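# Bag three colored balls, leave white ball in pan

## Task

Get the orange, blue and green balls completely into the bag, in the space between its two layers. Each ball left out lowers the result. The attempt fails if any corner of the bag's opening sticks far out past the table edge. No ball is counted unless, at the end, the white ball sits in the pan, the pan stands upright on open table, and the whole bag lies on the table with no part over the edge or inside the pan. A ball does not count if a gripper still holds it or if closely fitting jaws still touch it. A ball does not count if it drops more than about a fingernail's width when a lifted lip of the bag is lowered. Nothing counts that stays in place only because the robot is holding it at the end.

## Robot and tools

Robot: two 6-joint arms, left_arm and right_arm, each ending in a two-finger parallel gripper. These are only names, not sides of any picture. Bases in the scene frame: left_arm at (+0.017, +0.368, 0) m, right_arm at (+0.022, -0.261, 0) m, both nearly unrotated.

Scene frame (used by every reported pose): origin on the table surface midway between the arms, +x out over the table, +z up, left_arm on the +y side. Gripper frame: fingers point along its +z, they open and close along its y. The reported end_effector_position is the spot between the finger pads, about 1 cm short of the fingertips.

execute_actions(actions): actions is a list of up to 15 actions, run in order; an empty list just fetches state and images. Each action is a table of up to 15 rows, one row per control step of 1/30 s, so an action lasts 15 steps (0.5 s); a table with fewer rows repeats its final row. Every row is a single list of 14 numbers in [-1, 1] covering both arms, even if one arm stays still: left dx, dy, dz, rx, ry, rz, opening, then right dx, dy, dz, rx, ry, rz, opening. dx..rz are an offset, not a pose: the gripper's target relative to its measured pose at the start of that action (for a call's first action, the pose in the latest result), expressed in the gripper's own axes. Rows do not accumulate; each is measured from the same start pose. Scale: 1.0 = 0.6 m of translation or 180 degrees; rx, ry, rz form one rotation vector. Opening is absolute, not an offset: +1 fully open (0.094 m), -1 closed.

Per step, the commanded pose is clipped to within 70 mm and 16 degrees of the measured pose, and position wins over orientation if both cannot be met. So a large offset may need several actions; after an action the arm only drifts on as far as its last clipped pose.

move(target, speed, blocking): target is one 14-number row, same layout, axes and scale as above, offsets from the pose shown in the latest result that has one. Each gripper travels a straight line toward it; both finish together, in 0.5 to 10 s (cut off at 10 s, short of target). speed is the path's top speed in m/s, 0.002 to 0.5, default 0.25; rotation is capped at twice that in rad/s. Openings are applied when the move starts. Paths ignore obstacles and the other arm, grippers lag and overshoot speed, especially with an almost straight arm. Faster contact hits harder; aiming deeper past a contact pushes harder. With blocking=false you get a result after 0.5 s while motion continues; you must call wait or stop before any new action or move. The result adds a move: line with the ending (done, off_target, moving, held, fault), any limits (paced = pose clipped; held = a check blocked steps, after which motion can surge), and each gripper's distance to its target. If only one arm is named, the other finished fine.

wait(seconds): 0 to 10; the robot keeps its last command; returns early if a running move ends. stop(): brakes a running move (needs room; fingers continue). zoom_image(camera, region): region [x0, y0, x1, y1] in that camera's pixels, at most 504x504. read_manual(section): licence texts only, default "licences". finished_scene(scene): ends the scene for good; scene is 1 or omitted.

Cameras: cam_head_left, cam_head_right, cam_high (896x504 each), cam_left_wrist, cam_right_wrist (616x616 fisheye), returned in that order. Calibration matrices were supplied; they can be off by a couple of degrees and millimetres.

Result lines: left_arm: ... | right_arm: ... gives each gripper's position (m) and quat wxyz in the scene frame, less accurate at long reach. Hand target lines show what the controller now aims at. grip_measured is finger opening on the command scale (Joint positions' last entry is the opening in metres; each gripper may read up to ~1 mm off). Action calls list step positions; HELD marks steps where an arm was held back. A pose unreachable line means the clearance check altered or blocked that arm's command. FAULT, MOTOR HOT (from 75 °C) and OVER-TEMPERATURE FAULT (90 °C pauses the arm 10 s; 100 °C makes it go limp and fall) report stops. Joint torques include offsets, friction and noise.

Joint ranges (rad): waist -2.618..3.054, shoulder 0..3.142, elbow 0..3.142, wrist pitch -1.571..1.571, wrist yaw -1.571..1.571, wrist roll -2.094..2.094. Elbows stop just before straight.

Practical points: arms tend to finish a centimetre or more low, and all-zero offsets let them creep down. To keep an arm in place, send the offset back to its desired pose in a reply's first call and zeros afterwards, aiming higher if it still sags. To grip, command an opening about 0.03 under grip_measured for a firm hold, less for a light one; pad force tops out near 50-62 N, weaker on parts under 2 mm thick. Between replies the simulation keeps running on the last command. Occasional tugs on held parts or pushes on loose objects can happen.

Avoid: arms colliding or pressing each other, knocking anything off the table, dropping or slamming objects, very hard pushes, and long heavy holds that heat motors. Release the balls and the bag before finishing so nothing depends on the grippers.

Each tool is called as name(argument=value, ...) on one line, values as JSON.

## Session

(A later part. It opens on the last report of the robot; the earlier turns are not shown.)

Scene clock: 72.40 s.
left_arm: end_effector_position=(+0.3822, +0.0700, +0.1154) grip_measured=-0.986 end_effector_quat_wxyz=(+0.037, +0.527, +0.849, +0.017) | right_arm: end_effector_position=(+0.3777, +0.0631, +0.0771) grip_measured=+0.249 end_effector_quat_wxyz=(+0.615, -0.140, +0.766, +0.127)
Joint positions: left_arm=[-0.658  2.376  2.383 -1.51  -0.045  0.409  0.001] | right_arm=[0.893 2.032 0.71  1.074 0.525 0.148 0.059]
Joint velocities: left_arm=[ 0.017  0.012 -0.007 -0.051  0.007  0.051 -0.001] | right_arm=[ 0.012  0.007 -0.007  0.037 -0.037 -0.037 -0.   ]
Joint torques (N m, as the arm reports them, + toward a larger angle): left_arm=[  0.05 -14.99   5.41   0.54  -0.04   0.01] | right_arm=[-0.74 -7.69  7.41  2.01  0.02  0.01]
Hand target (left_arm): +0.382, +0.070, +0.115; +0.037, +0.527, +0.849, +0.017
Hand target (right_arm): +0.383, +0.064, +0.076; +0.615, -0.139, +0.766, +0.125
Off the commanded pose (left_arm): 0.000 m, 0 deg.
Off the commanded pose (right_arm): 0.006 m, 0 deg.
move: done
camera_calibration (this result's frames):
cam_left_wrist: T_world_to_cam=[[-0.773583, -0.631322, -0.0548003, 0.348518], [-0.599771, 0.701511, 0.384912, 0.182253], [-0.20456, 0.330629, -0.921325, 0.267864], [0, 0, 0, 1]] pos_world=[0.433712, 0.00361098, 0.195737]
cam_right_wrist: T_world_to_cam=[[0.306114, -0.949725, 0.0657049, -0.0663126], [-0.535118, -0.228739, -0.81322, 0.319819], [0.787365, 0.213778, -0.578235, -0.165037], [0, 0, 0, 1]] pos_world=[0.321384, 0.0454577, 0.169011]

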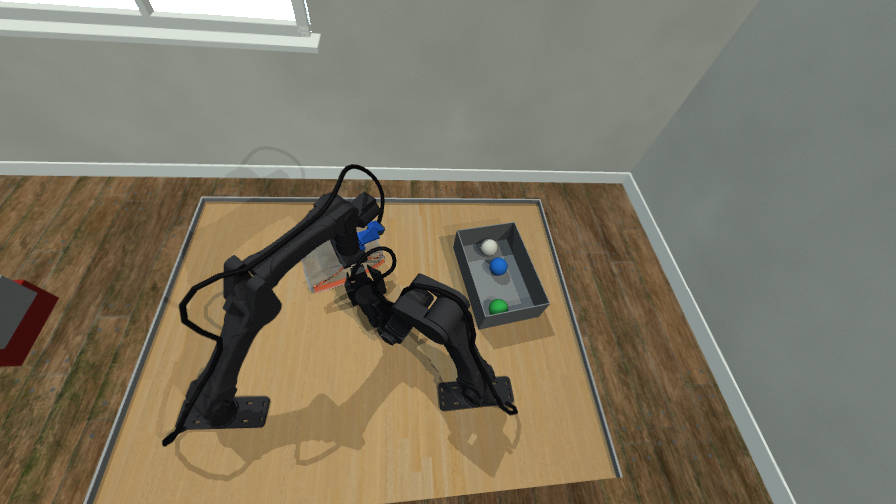

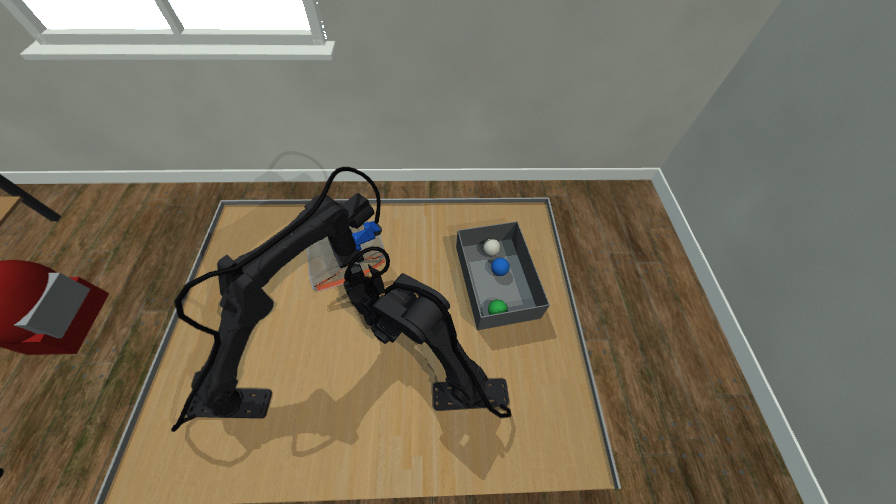

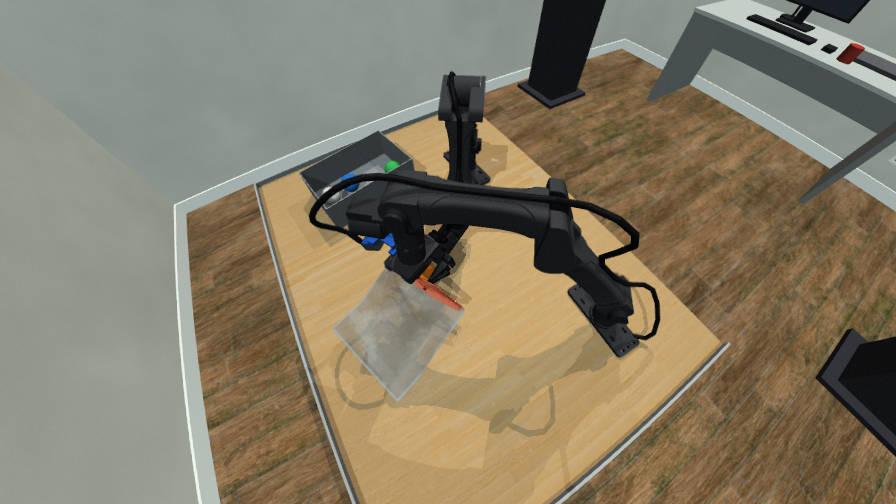

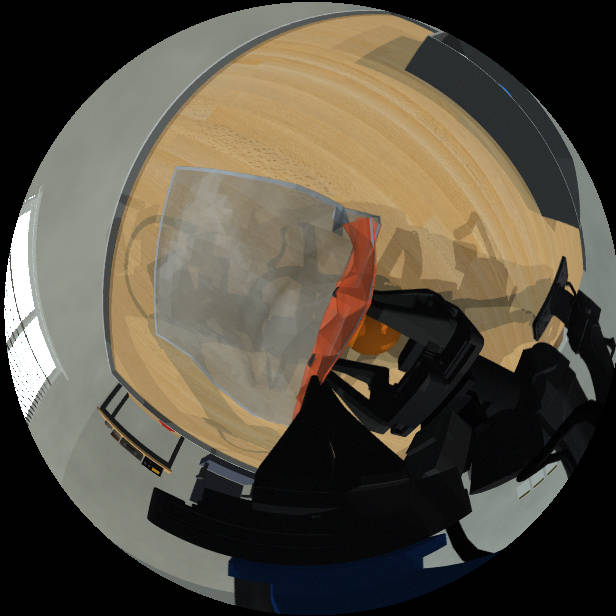

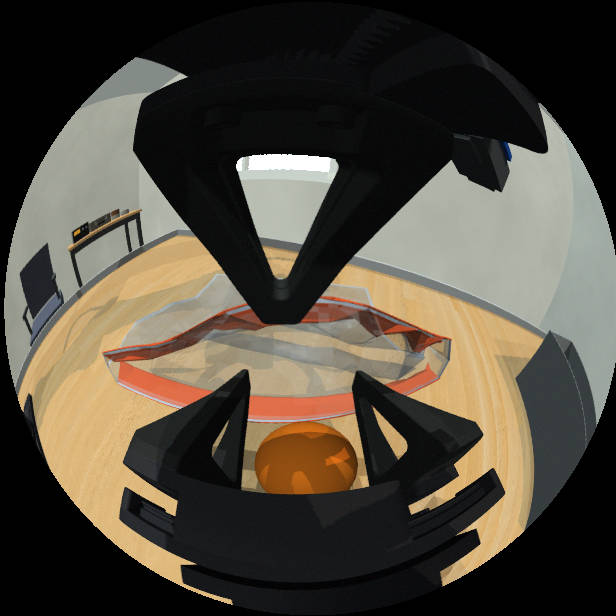

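move(target=[0,0,0.045,0,0,0,-1, -0.02,0,-0.2,0,0,0,-1], speed=0.08)

Scene clock: 75.13 s.
left_arm: end_effector_position=(+0.3817, +0.0706, +0.0826) grip_measured=-0.986 end_effector_quat_wxyz=(+0.024, +0.527, +0.849, +0.019) | right_arm: end_effector_position=(+0.2752, +0.0236, +0.1165) grip_measured=-0.996 end_effector_quat_wxyz=(+0.618, -0.139, +0.763, +0.131)
Joint positions: left_arm=[-0.658  2.376  2.251 -1.405 -0.045  0.409  0.001] | right_arm=[1.137 1.61  0.385 0.942 0.758 0.227 0.   ]
Joint velocities: left_arm=[ 0.002 -0.002  0.002  0.007  0.007 -0.007  0.001] | right_arm=[-0.012 -0.022 -0.012 -0.037 -0.081 -0.007 -0.   ]
Joint torques (N m, as the arm reports them, + toward a larger angle): left_arm=[  0.28 -16.97   4.61   0.75  -0.05   0.04] | right_arm=[ 0.75 -7.29  4.57  1.71  0.22  0.1 ]
Hand target (left_arm): +0.384, +0.070, +0.088; +0.036, +0.527, +0.849, +0.017
Hand target (right_arm): +0.271, +0.020, +0.115; +0.614, -0.139, +0.766, +0.129
Off the commanded pose (left_arm): 0.006 m, 2 deg.
Off the commanded pose (right_arm): 0.006 m, 1 deg.
move: done
camera_calibration (this result's frames):
cam_left_wrist: T_world_to_cam=[[-0.774416, -0.630727, -0.0496371, 0.346553], [-0.59196, 0.694654, 0.408705, 0.189725], [-0.2233, 0.345891, -0.911316, 0.242667], [0, 0, 0, 1]] pos_world=[0.434874, 0.00285087, 0.160806]
cam_right_wrist: T_world_to_cam=[[0.308806, -0.949363, 0.0578626, -0.0748524], [-0.528965, -0.221983, -0.819097, 0.286803], [0.790465, 0.222335, -0.57073, -0.0549964], [0, 0, 0, 1]] pos_world=[0.218296, 0.00483084, 0.207862]

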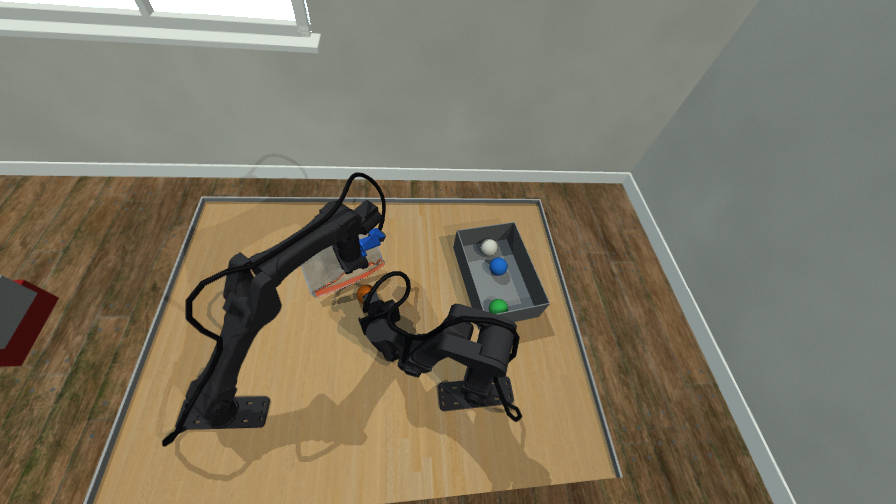

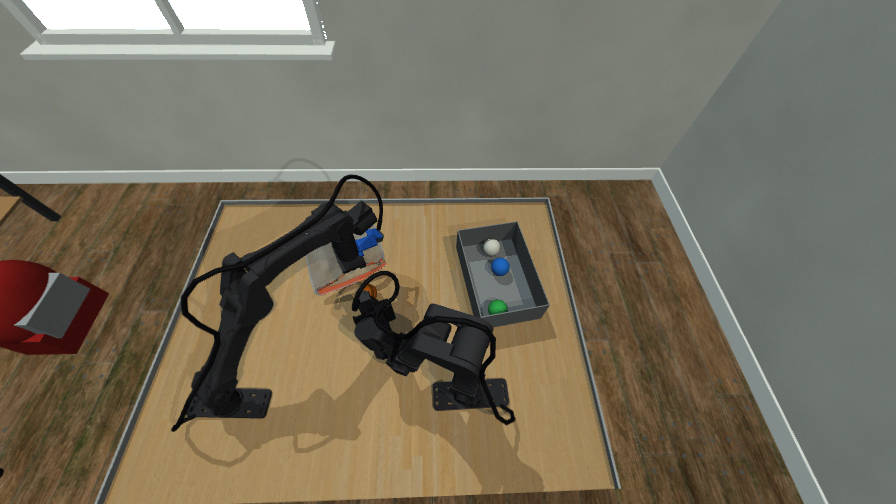

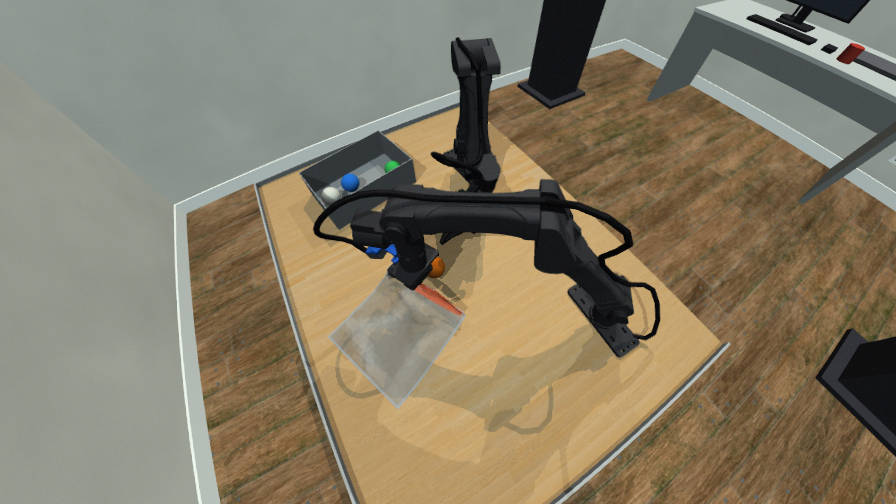

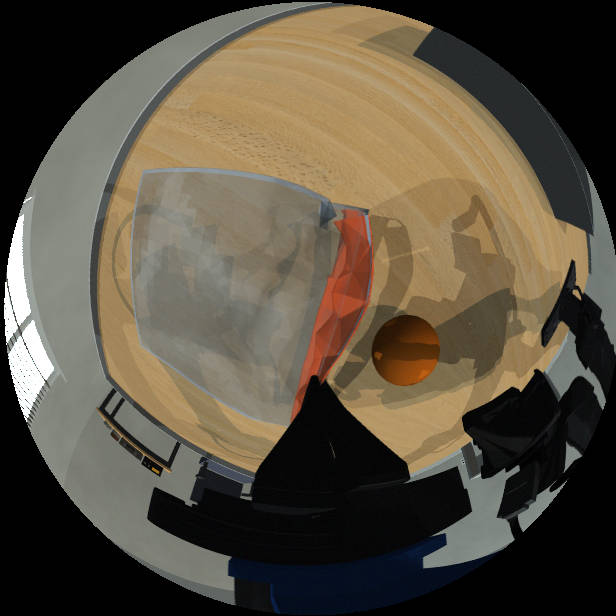

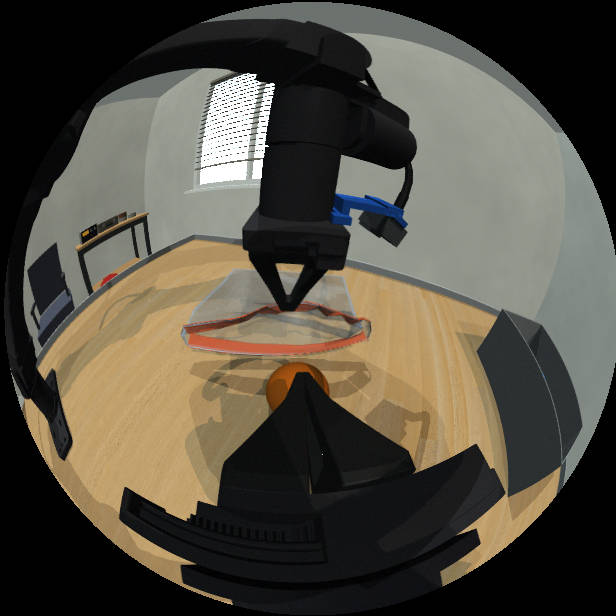

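move(target=[0,0,0.022,0,0,0,-1, 0.145,0,0.008,0,0.04,0,-0.5], speed=0.06)

Scene clock: 77.53 s.
left_arm: end_effector_position=(+0.3809, +0.0713, +0.0714) grip_measured=-0.986 end_effector_quat_wxyz=(+0.020, +0.527, +0.849, +0.020) | right_arm: end_effector_position=(+0.2678, +0.0233, +0.0401) grip_measured=-0.501 end_effector_quat_wxyz=(+0.578, -0.139, +0.794, +0.126)
Joint positions: left_arm=[-0.658  2.376  2.207 -1.369 -0.045  0.409  0.001] | right_arm=[1.152 1.919 0.362 1.134 0.749 0.338 0.023]
Joint velocities: left_arm=[-0.032  0.007 -0.012 -0.037 -0.081 -0.007 -0.001] | right_arm=[-0.007  0.007  0.027  0.022 -0.037  0.051 -0.001]
Joint torques (N m, as the arm reports them, + toward a larger angle): left_arm=[  0.13 -15.44   4.54   0.71  -0.04   0.04] | right_arm=[ 0.78 -4.68  2.23  1.91  0.16  0.11]
Hand target (left_arm): +0.383, +0.071, +0.069; +0.024, +0.527, +0.849, +0.019
Hand target (right_arm): +0.263, +0.020, +0.030; +0.569, -0.146, +0.800, +0.121
Off the commanded pose (left_arm): 0.003 m, 0 deg.
Off the commanded pose (right_arm): 0.011 m, 2 deg.
move: off_target (right_arm)
camera_calibration (this result's frames):
cam_left_wrist: T_world_to_cam=[[-0.774729, -0.630461, -0.0481026, 0.345798], [-0.58932, 0.692414, 0.41625, 0.191973], [-0.229123, 0.350829, -0.907977, 0.233687], [0, 0, 0, 1]] pos_world=[0.434576, 0.00310319, 0.148908]
cam_right_wrist: T_world_to_cam=[[0.310515, -0.949023, 0.0541771, -0.0686876], [-0.607351, -0.24192, -0.756703, 0.239179], [0.731235, 0.202063, -0.65151, -0.0731787], [0, 0, 0, 1]] pos_world=[0.220105, 0.00746281, 0.137032]

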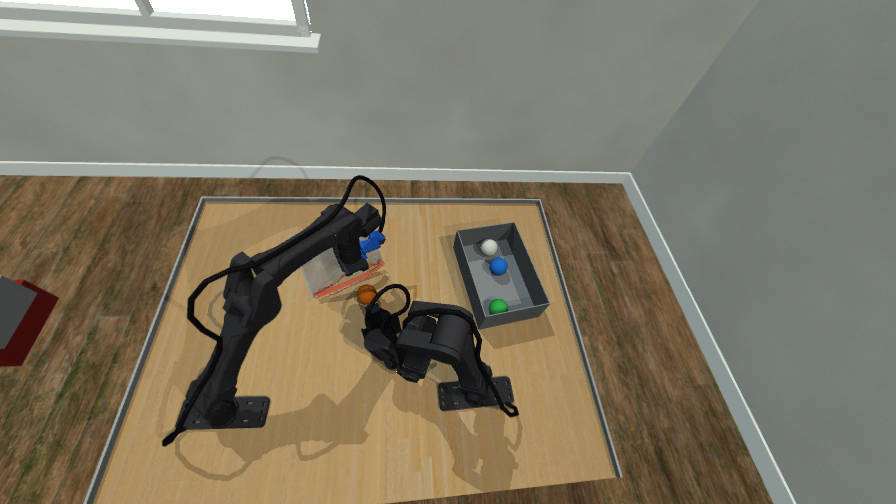

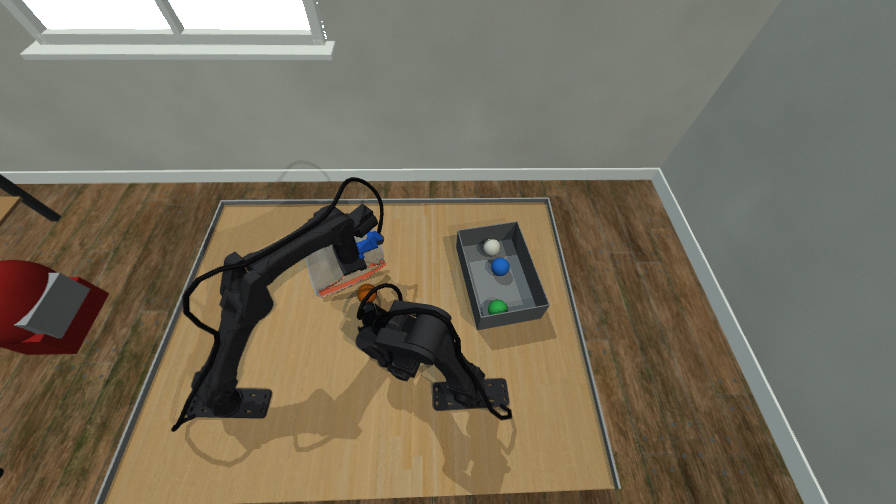

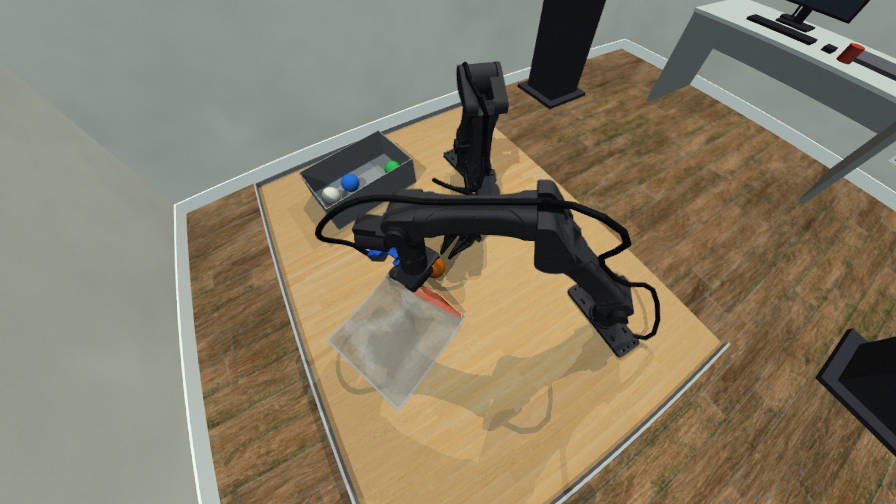

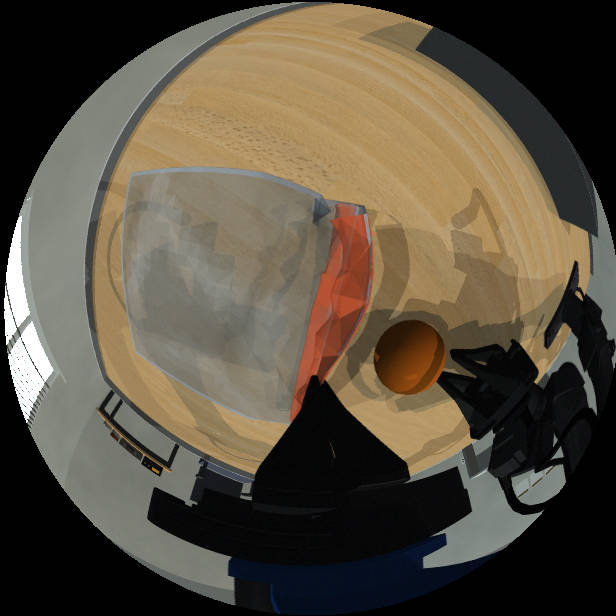

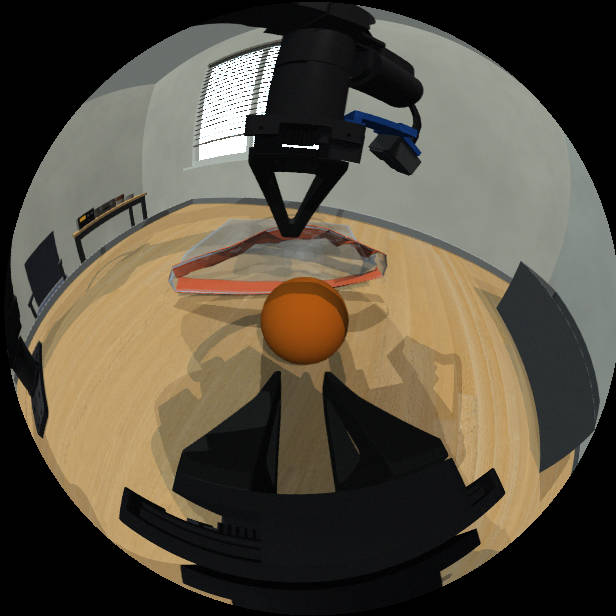

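move(target=[0,0,0,0,0,0,-1, -0.04,0,0.16,0,0,0,-0.5], speed=0.05)

Scene clock: 80.57 s.
left_arm: end_effector_position=(+0.3809, +0.0713, +0.0714) grip_measured=-0.986 end_effector_quat_wxyz=(+0.020, +0.527, +0.849, +0.020) | right_arm: end_effector_position=(+0.3568, +0.0616, +0.0501) grip_measured=-0.501 end_effector_quat_wxyz=(+0.593, -0.127, +0.782, +0.143)
Joint positions: left_arm=[-0.658  2.376  2.207 -1.369 -0.045  0.409  0.001] | right_arm=[0.934 2.075 0.656 1.116 0.546 0.237 0.023]
Joint velocities: left_arm=[ 0.007  0.007  0.007 -0.007  0.022  0.037 -0.001] | right_arm=[ 0.002  0.012  0.002 -0.066  0.037 -0.007  0.   ]
Joint torques (N m, as the arm reports them, + toward a larger angle): left_arm=[ -0.11 -15.13   5.52   0.44  -0.06   0.  ] | right_arm=[-0.79 -6.64  6.38  1.68  0.03 -0.08]
Hand target (left_arm): +0.381, +0.071, +0.071; +0.020, +0.527, +0.849, +0.020
Hand target (right_arm): +0.359, +0.060, +0.034; +0.579, -0.140, +0.793, +0.125
Off the commanded pose (left_arm): 0.000 m, 0 deg.
Off the commanded pose (right_arm): 0.016 m, 3 deg.
move: off_target (right_arm)
camera_calibration (this result's frames):
cam_left_wrist: T_world_to_cam=[[-0.774729, -0.630461, -0.0481026, 0.345798], [-0.58932, 0.692414, 0.41625, 0.191973], [-0.229123, 0.350829, -0.907977, 0.233687], [0, 0, 0, 1]] pos_world=[0.434576, 0.00310319, 0.148908]
cam_right_wrist: T_world_to_cam=[[0.30917, -0.950862, 0.0165836, -0.0580629], [-0.583425, -0.203412, -0.786282, 0.300647], [0.751019, 0.233419, -0.617645, -0.150102], [0, 0, 0, 1]] pos_world=[0.306085, 0.0409818, 0.144647]

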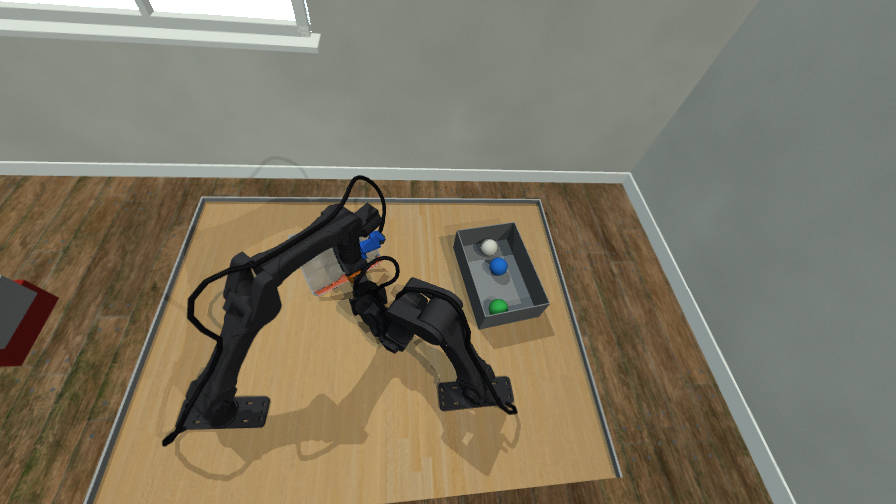

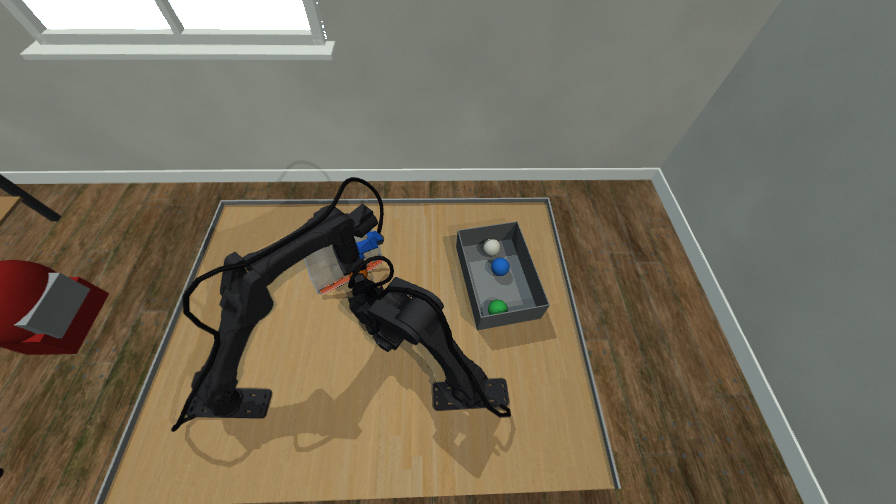

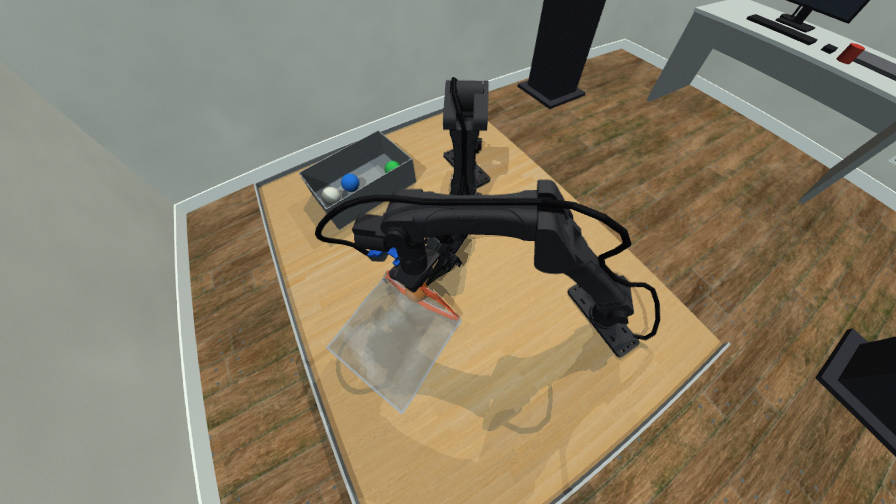

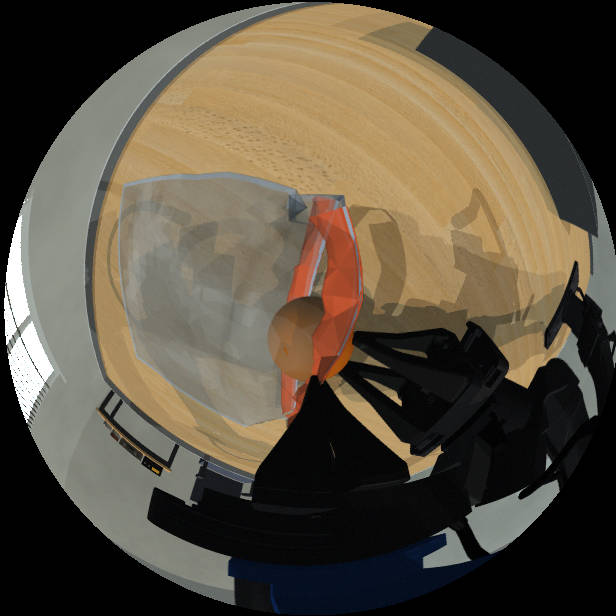

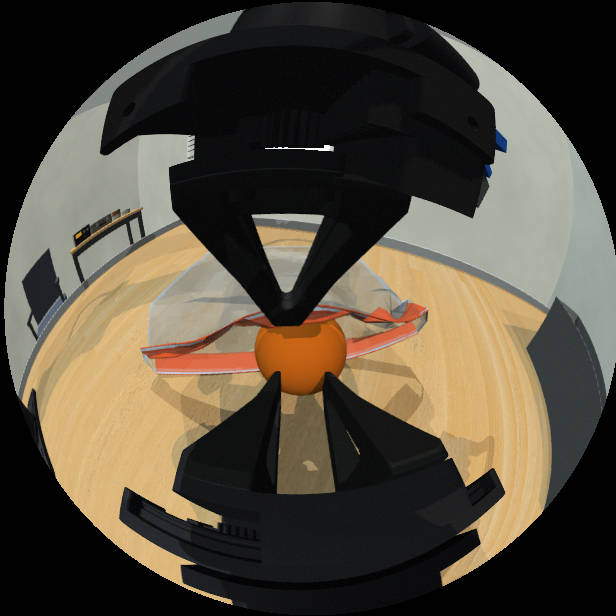

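move(target=[0,0,-0.03,0,0,0,-1, 0,0,0.06,0,0,0,-0.5], speed=0.04)

zoom_image(camera="cam_high", region=[310, 220, 500, 420])

Scene clock: 82.27 s.
left_arm: end_effector_position=(+0.3859, +0.0766, +0.0861) grip_measured=-0.986 end_effector_quat_wxyz=(+0.025, +0.523, +0.852, +0.028) | right_arm: end_effector_position=(+0.3832, +0.0754, +0.0486) grip_measured=-0.501 end_effector_quat_wxyz=(+0.599, -0.122, +0.777, +0.154)
Joint positions: left_arm=[-0.649  2.376  2.264 -1.419 -0.062  0.408  0.001] | right_arm=[0.89  2.15  0.764 1.115 0.498 0.228 0.023]
Joint velocities: left_arm=[-0.012 -0.002 -0.002 -0.007 -0.037 -0.037 -0.001] | right_arm=[ 0.012  0.002  0.007  0.051 -0.051 -0.037 -0.   ]
Joint torques (N m, as the arm reports them, + toward a larger angle): left_arm=[ -1.04 -14.51   7.31   0.16   0.15   0.02] | right_arm=[-0.82 -7.96  7.1   1.86  0.04 -0.09]
Hand target (left_arm): +0.380, +0.071, +0.089; +0.020, +0.527, +0.849, +0.020
Hand target (right_arm): +0.388, +0.075, +0.041; +0.594, -0.127, +0.782, +0.143
Off the commanded pose (left_arm): 0.009 m, 1 deg.
Off the commanded pose (right_arm): 0.010 m, 2 deg.
move: done
camera_calibration (this result's frames):
cam_left_wrist: T_world_to_cam=[[-0.767046, -0.638118, -0.0666744, 0.352902], [-0.60368, 0.682619, 0.411828, 0.191746], [-0.217282, 0.356141, -0.908819, 0.241383], [0, 0, 0, 1]] pos_world=[0.438893, 0.00833738, 0.163937]
cam_right_wrist: T_world_to_cam=[[0.31327, -0.949655, -0.00409201, -0.0537288], [-0.574295, -0.186012, -0.797236, 0.313386], [0.756338, 0.2521, -0.603654, -0.178255], [0, 0, 0, 1]] pos_world=[0.331628, 0.0522077, 0.142019]

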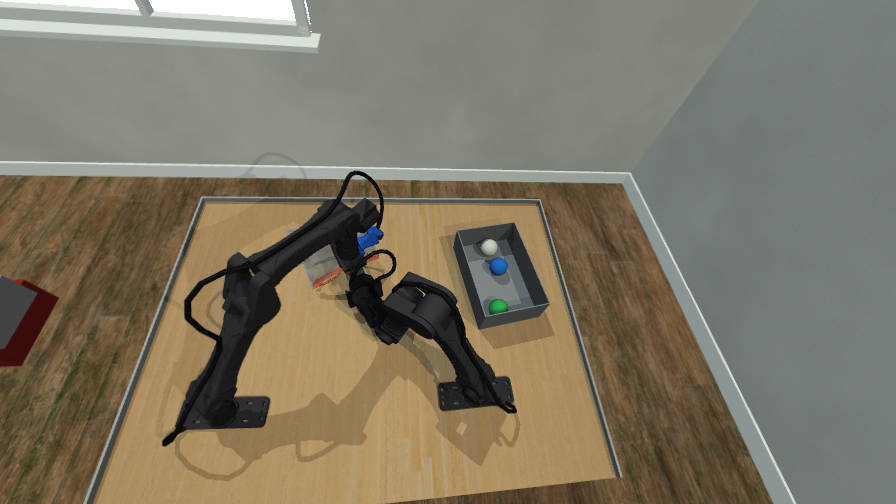

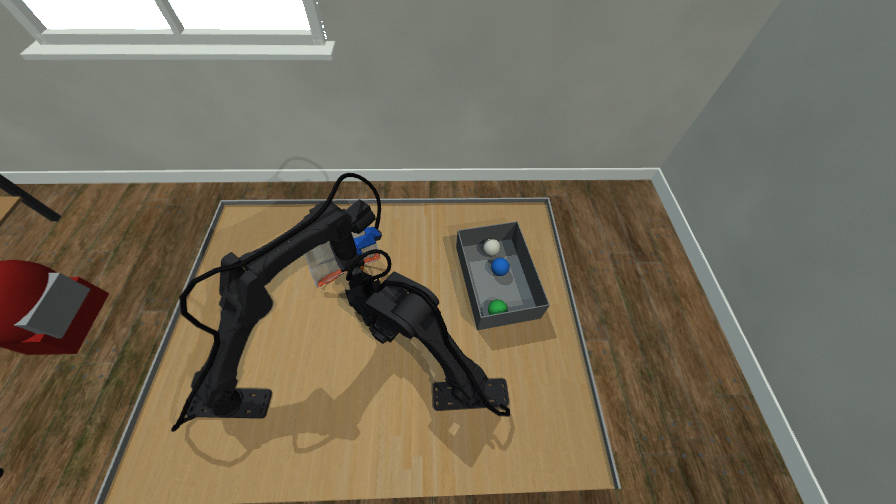

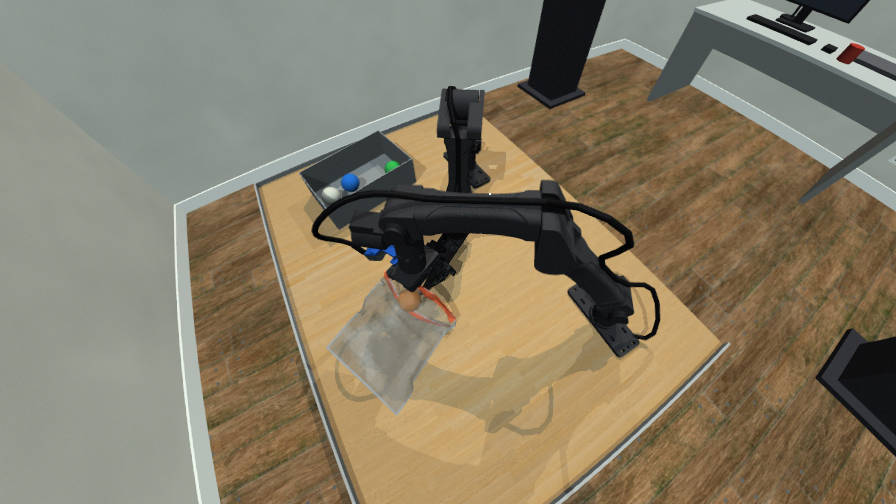

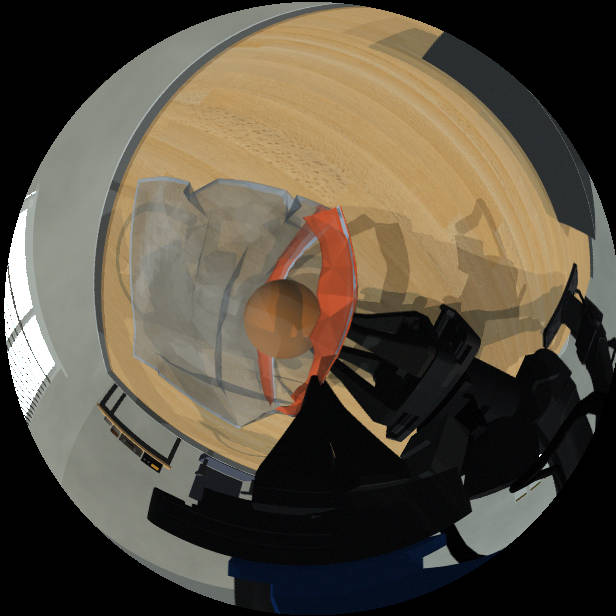

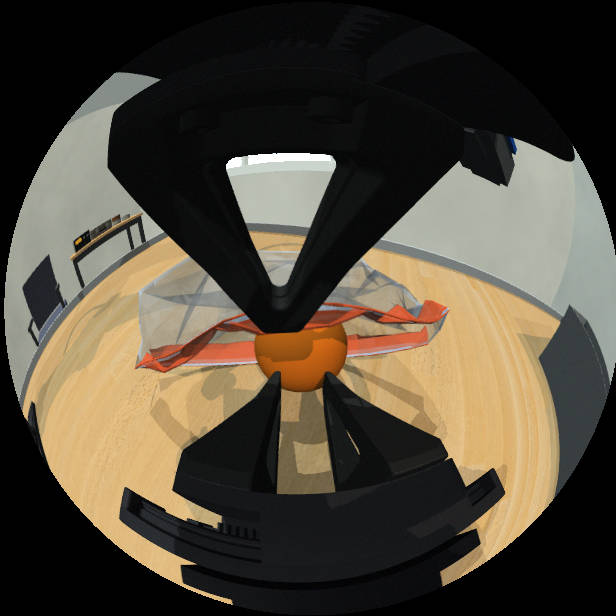

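Region (310, 220, 500, 420) of cam_high's 896x504 image, scaled by 2.520, with more detail than that image has; it fills the left 479 columns of this view, and the rest is white.

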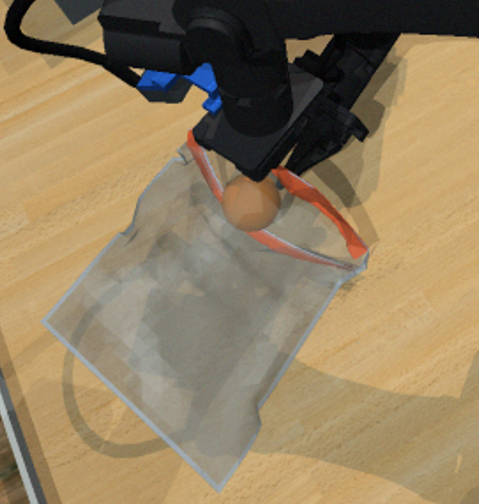

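move(target=[0,0,-0.01,0,0,0,-1, 0.03,0,-0.2,0,0,0,0.6], speed=0.06)

Scene clock: 85.33 s.
left_arm: end_effector_position=(+0.3838, +0.0784, +0.0860) grip_measured=-0.986 end_effector_quat_wxyz=(+0.019, +0.523, +0.852, +0.029) | right_arm: end_effector_position=(+0.2744, +0.0313, +0.0553) grip_measured=+0.599 end_effector_quat_wxyz=(+0.596, -0.127, +0.779, +0.151)
Joint positions: left_arm=[-0.649  2.376  2.264 -1.43  -0.062  0.408  0.001] | right_arm=[1.137 1.928 0.374 1.219 0.729 0.314 0.075]
Joint velocities: left_arm=[-0.002  0.012 -0.007  0.066 -0.022 -0.037  0.001] | right_arm=[-0.002 -0.022 -0.012 -0.066 -0.007 -0.022  0.   ]
Joint torques (N m, as the arm reports them, + toward a larger angle): left_arm=[ -0.15 -14.85   7.44   0.27  -0.07   0.02] | right_arm=[ 0.73 -8.37  2.29  1.93  0.2   0.12]
Hand target (left_arm): +0.385, +0.076, +0.092; +0.025, +0.523, +0.852, +0.028
Hand target (right_arm): +0.272, +0.029, +0.059; +0.597, -0.120, +0.778, +0.155
Off the commanded pose (left_arm): 0.007 m, 1 deg.
Off the commanded pose (right_arm): 0.006 m, 1 deg.
move: done
camera_calibration (this result's frames):
cam_left_wrist: T_world_to_cam=[[-0.767604, -0.637653, -0.0646696, 0.352404], [-0.600137, 0.679668, 0.421767, 0.187328], [-0.224987, 0.362561, -0.904395, 0.242287], [0, 0, 0, 1]] pos_world=[0.437441, 0.00954679, 0.162904]
cam_right_wrist: T_world_to_cam=[[0.31843, -0.947927, 0.00610052, -0.0635109], [-0.576899, -0.198892, -0.792231, 0.248854], [0.752191, 0.248751, -0.610191, -0.0791791], [0, 0, 0, 1]] pos_world=[0.223345, 0.00898722, 0.149223]

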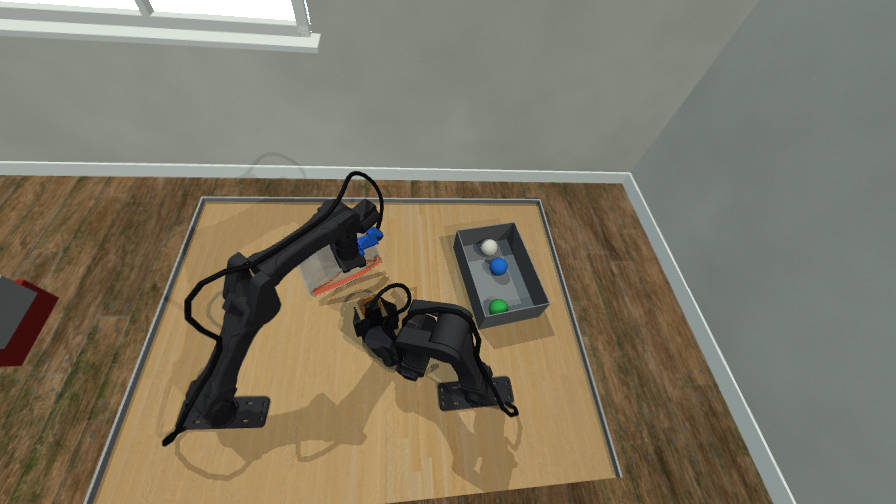

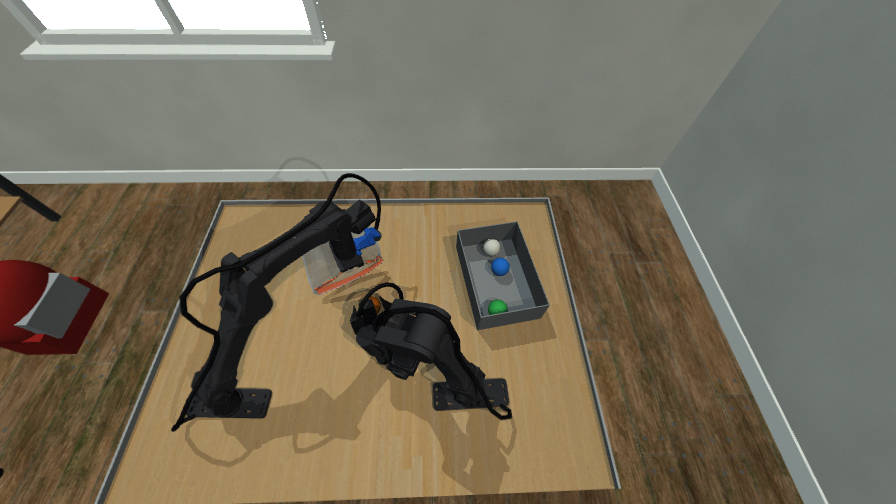

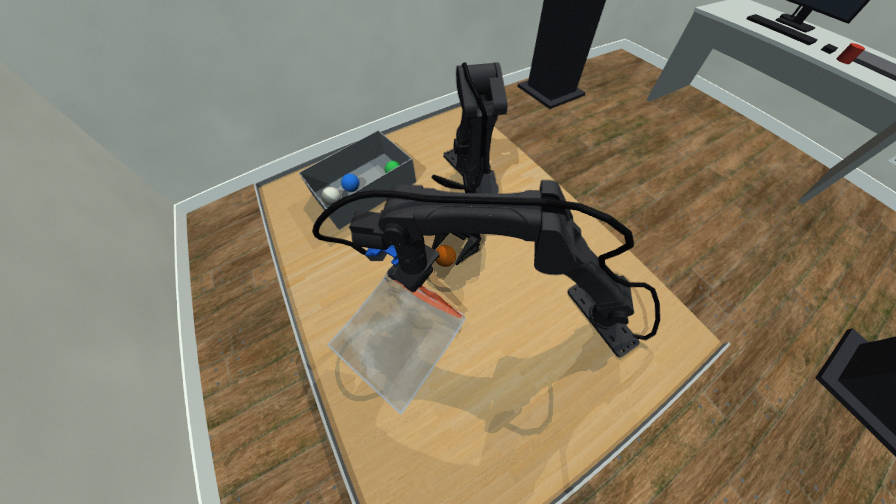

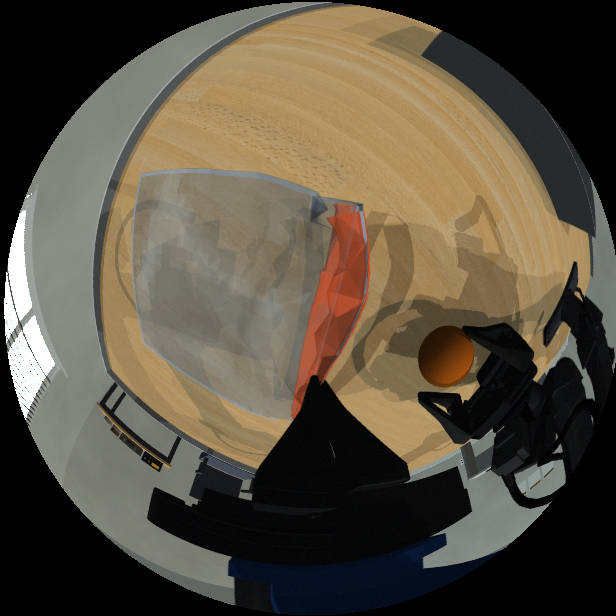

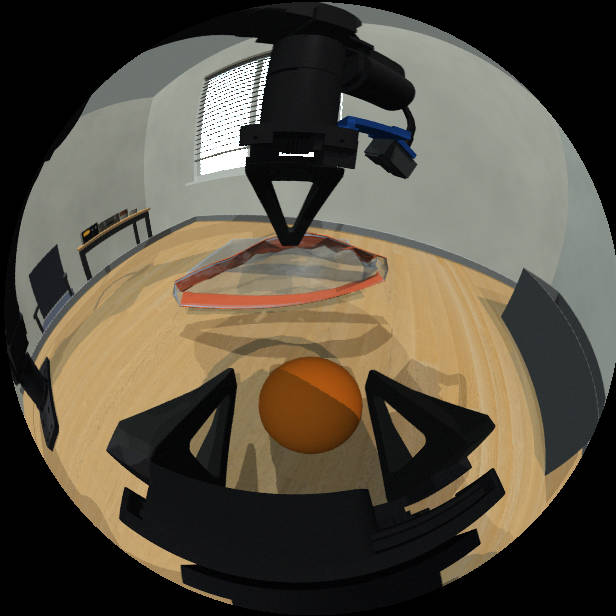

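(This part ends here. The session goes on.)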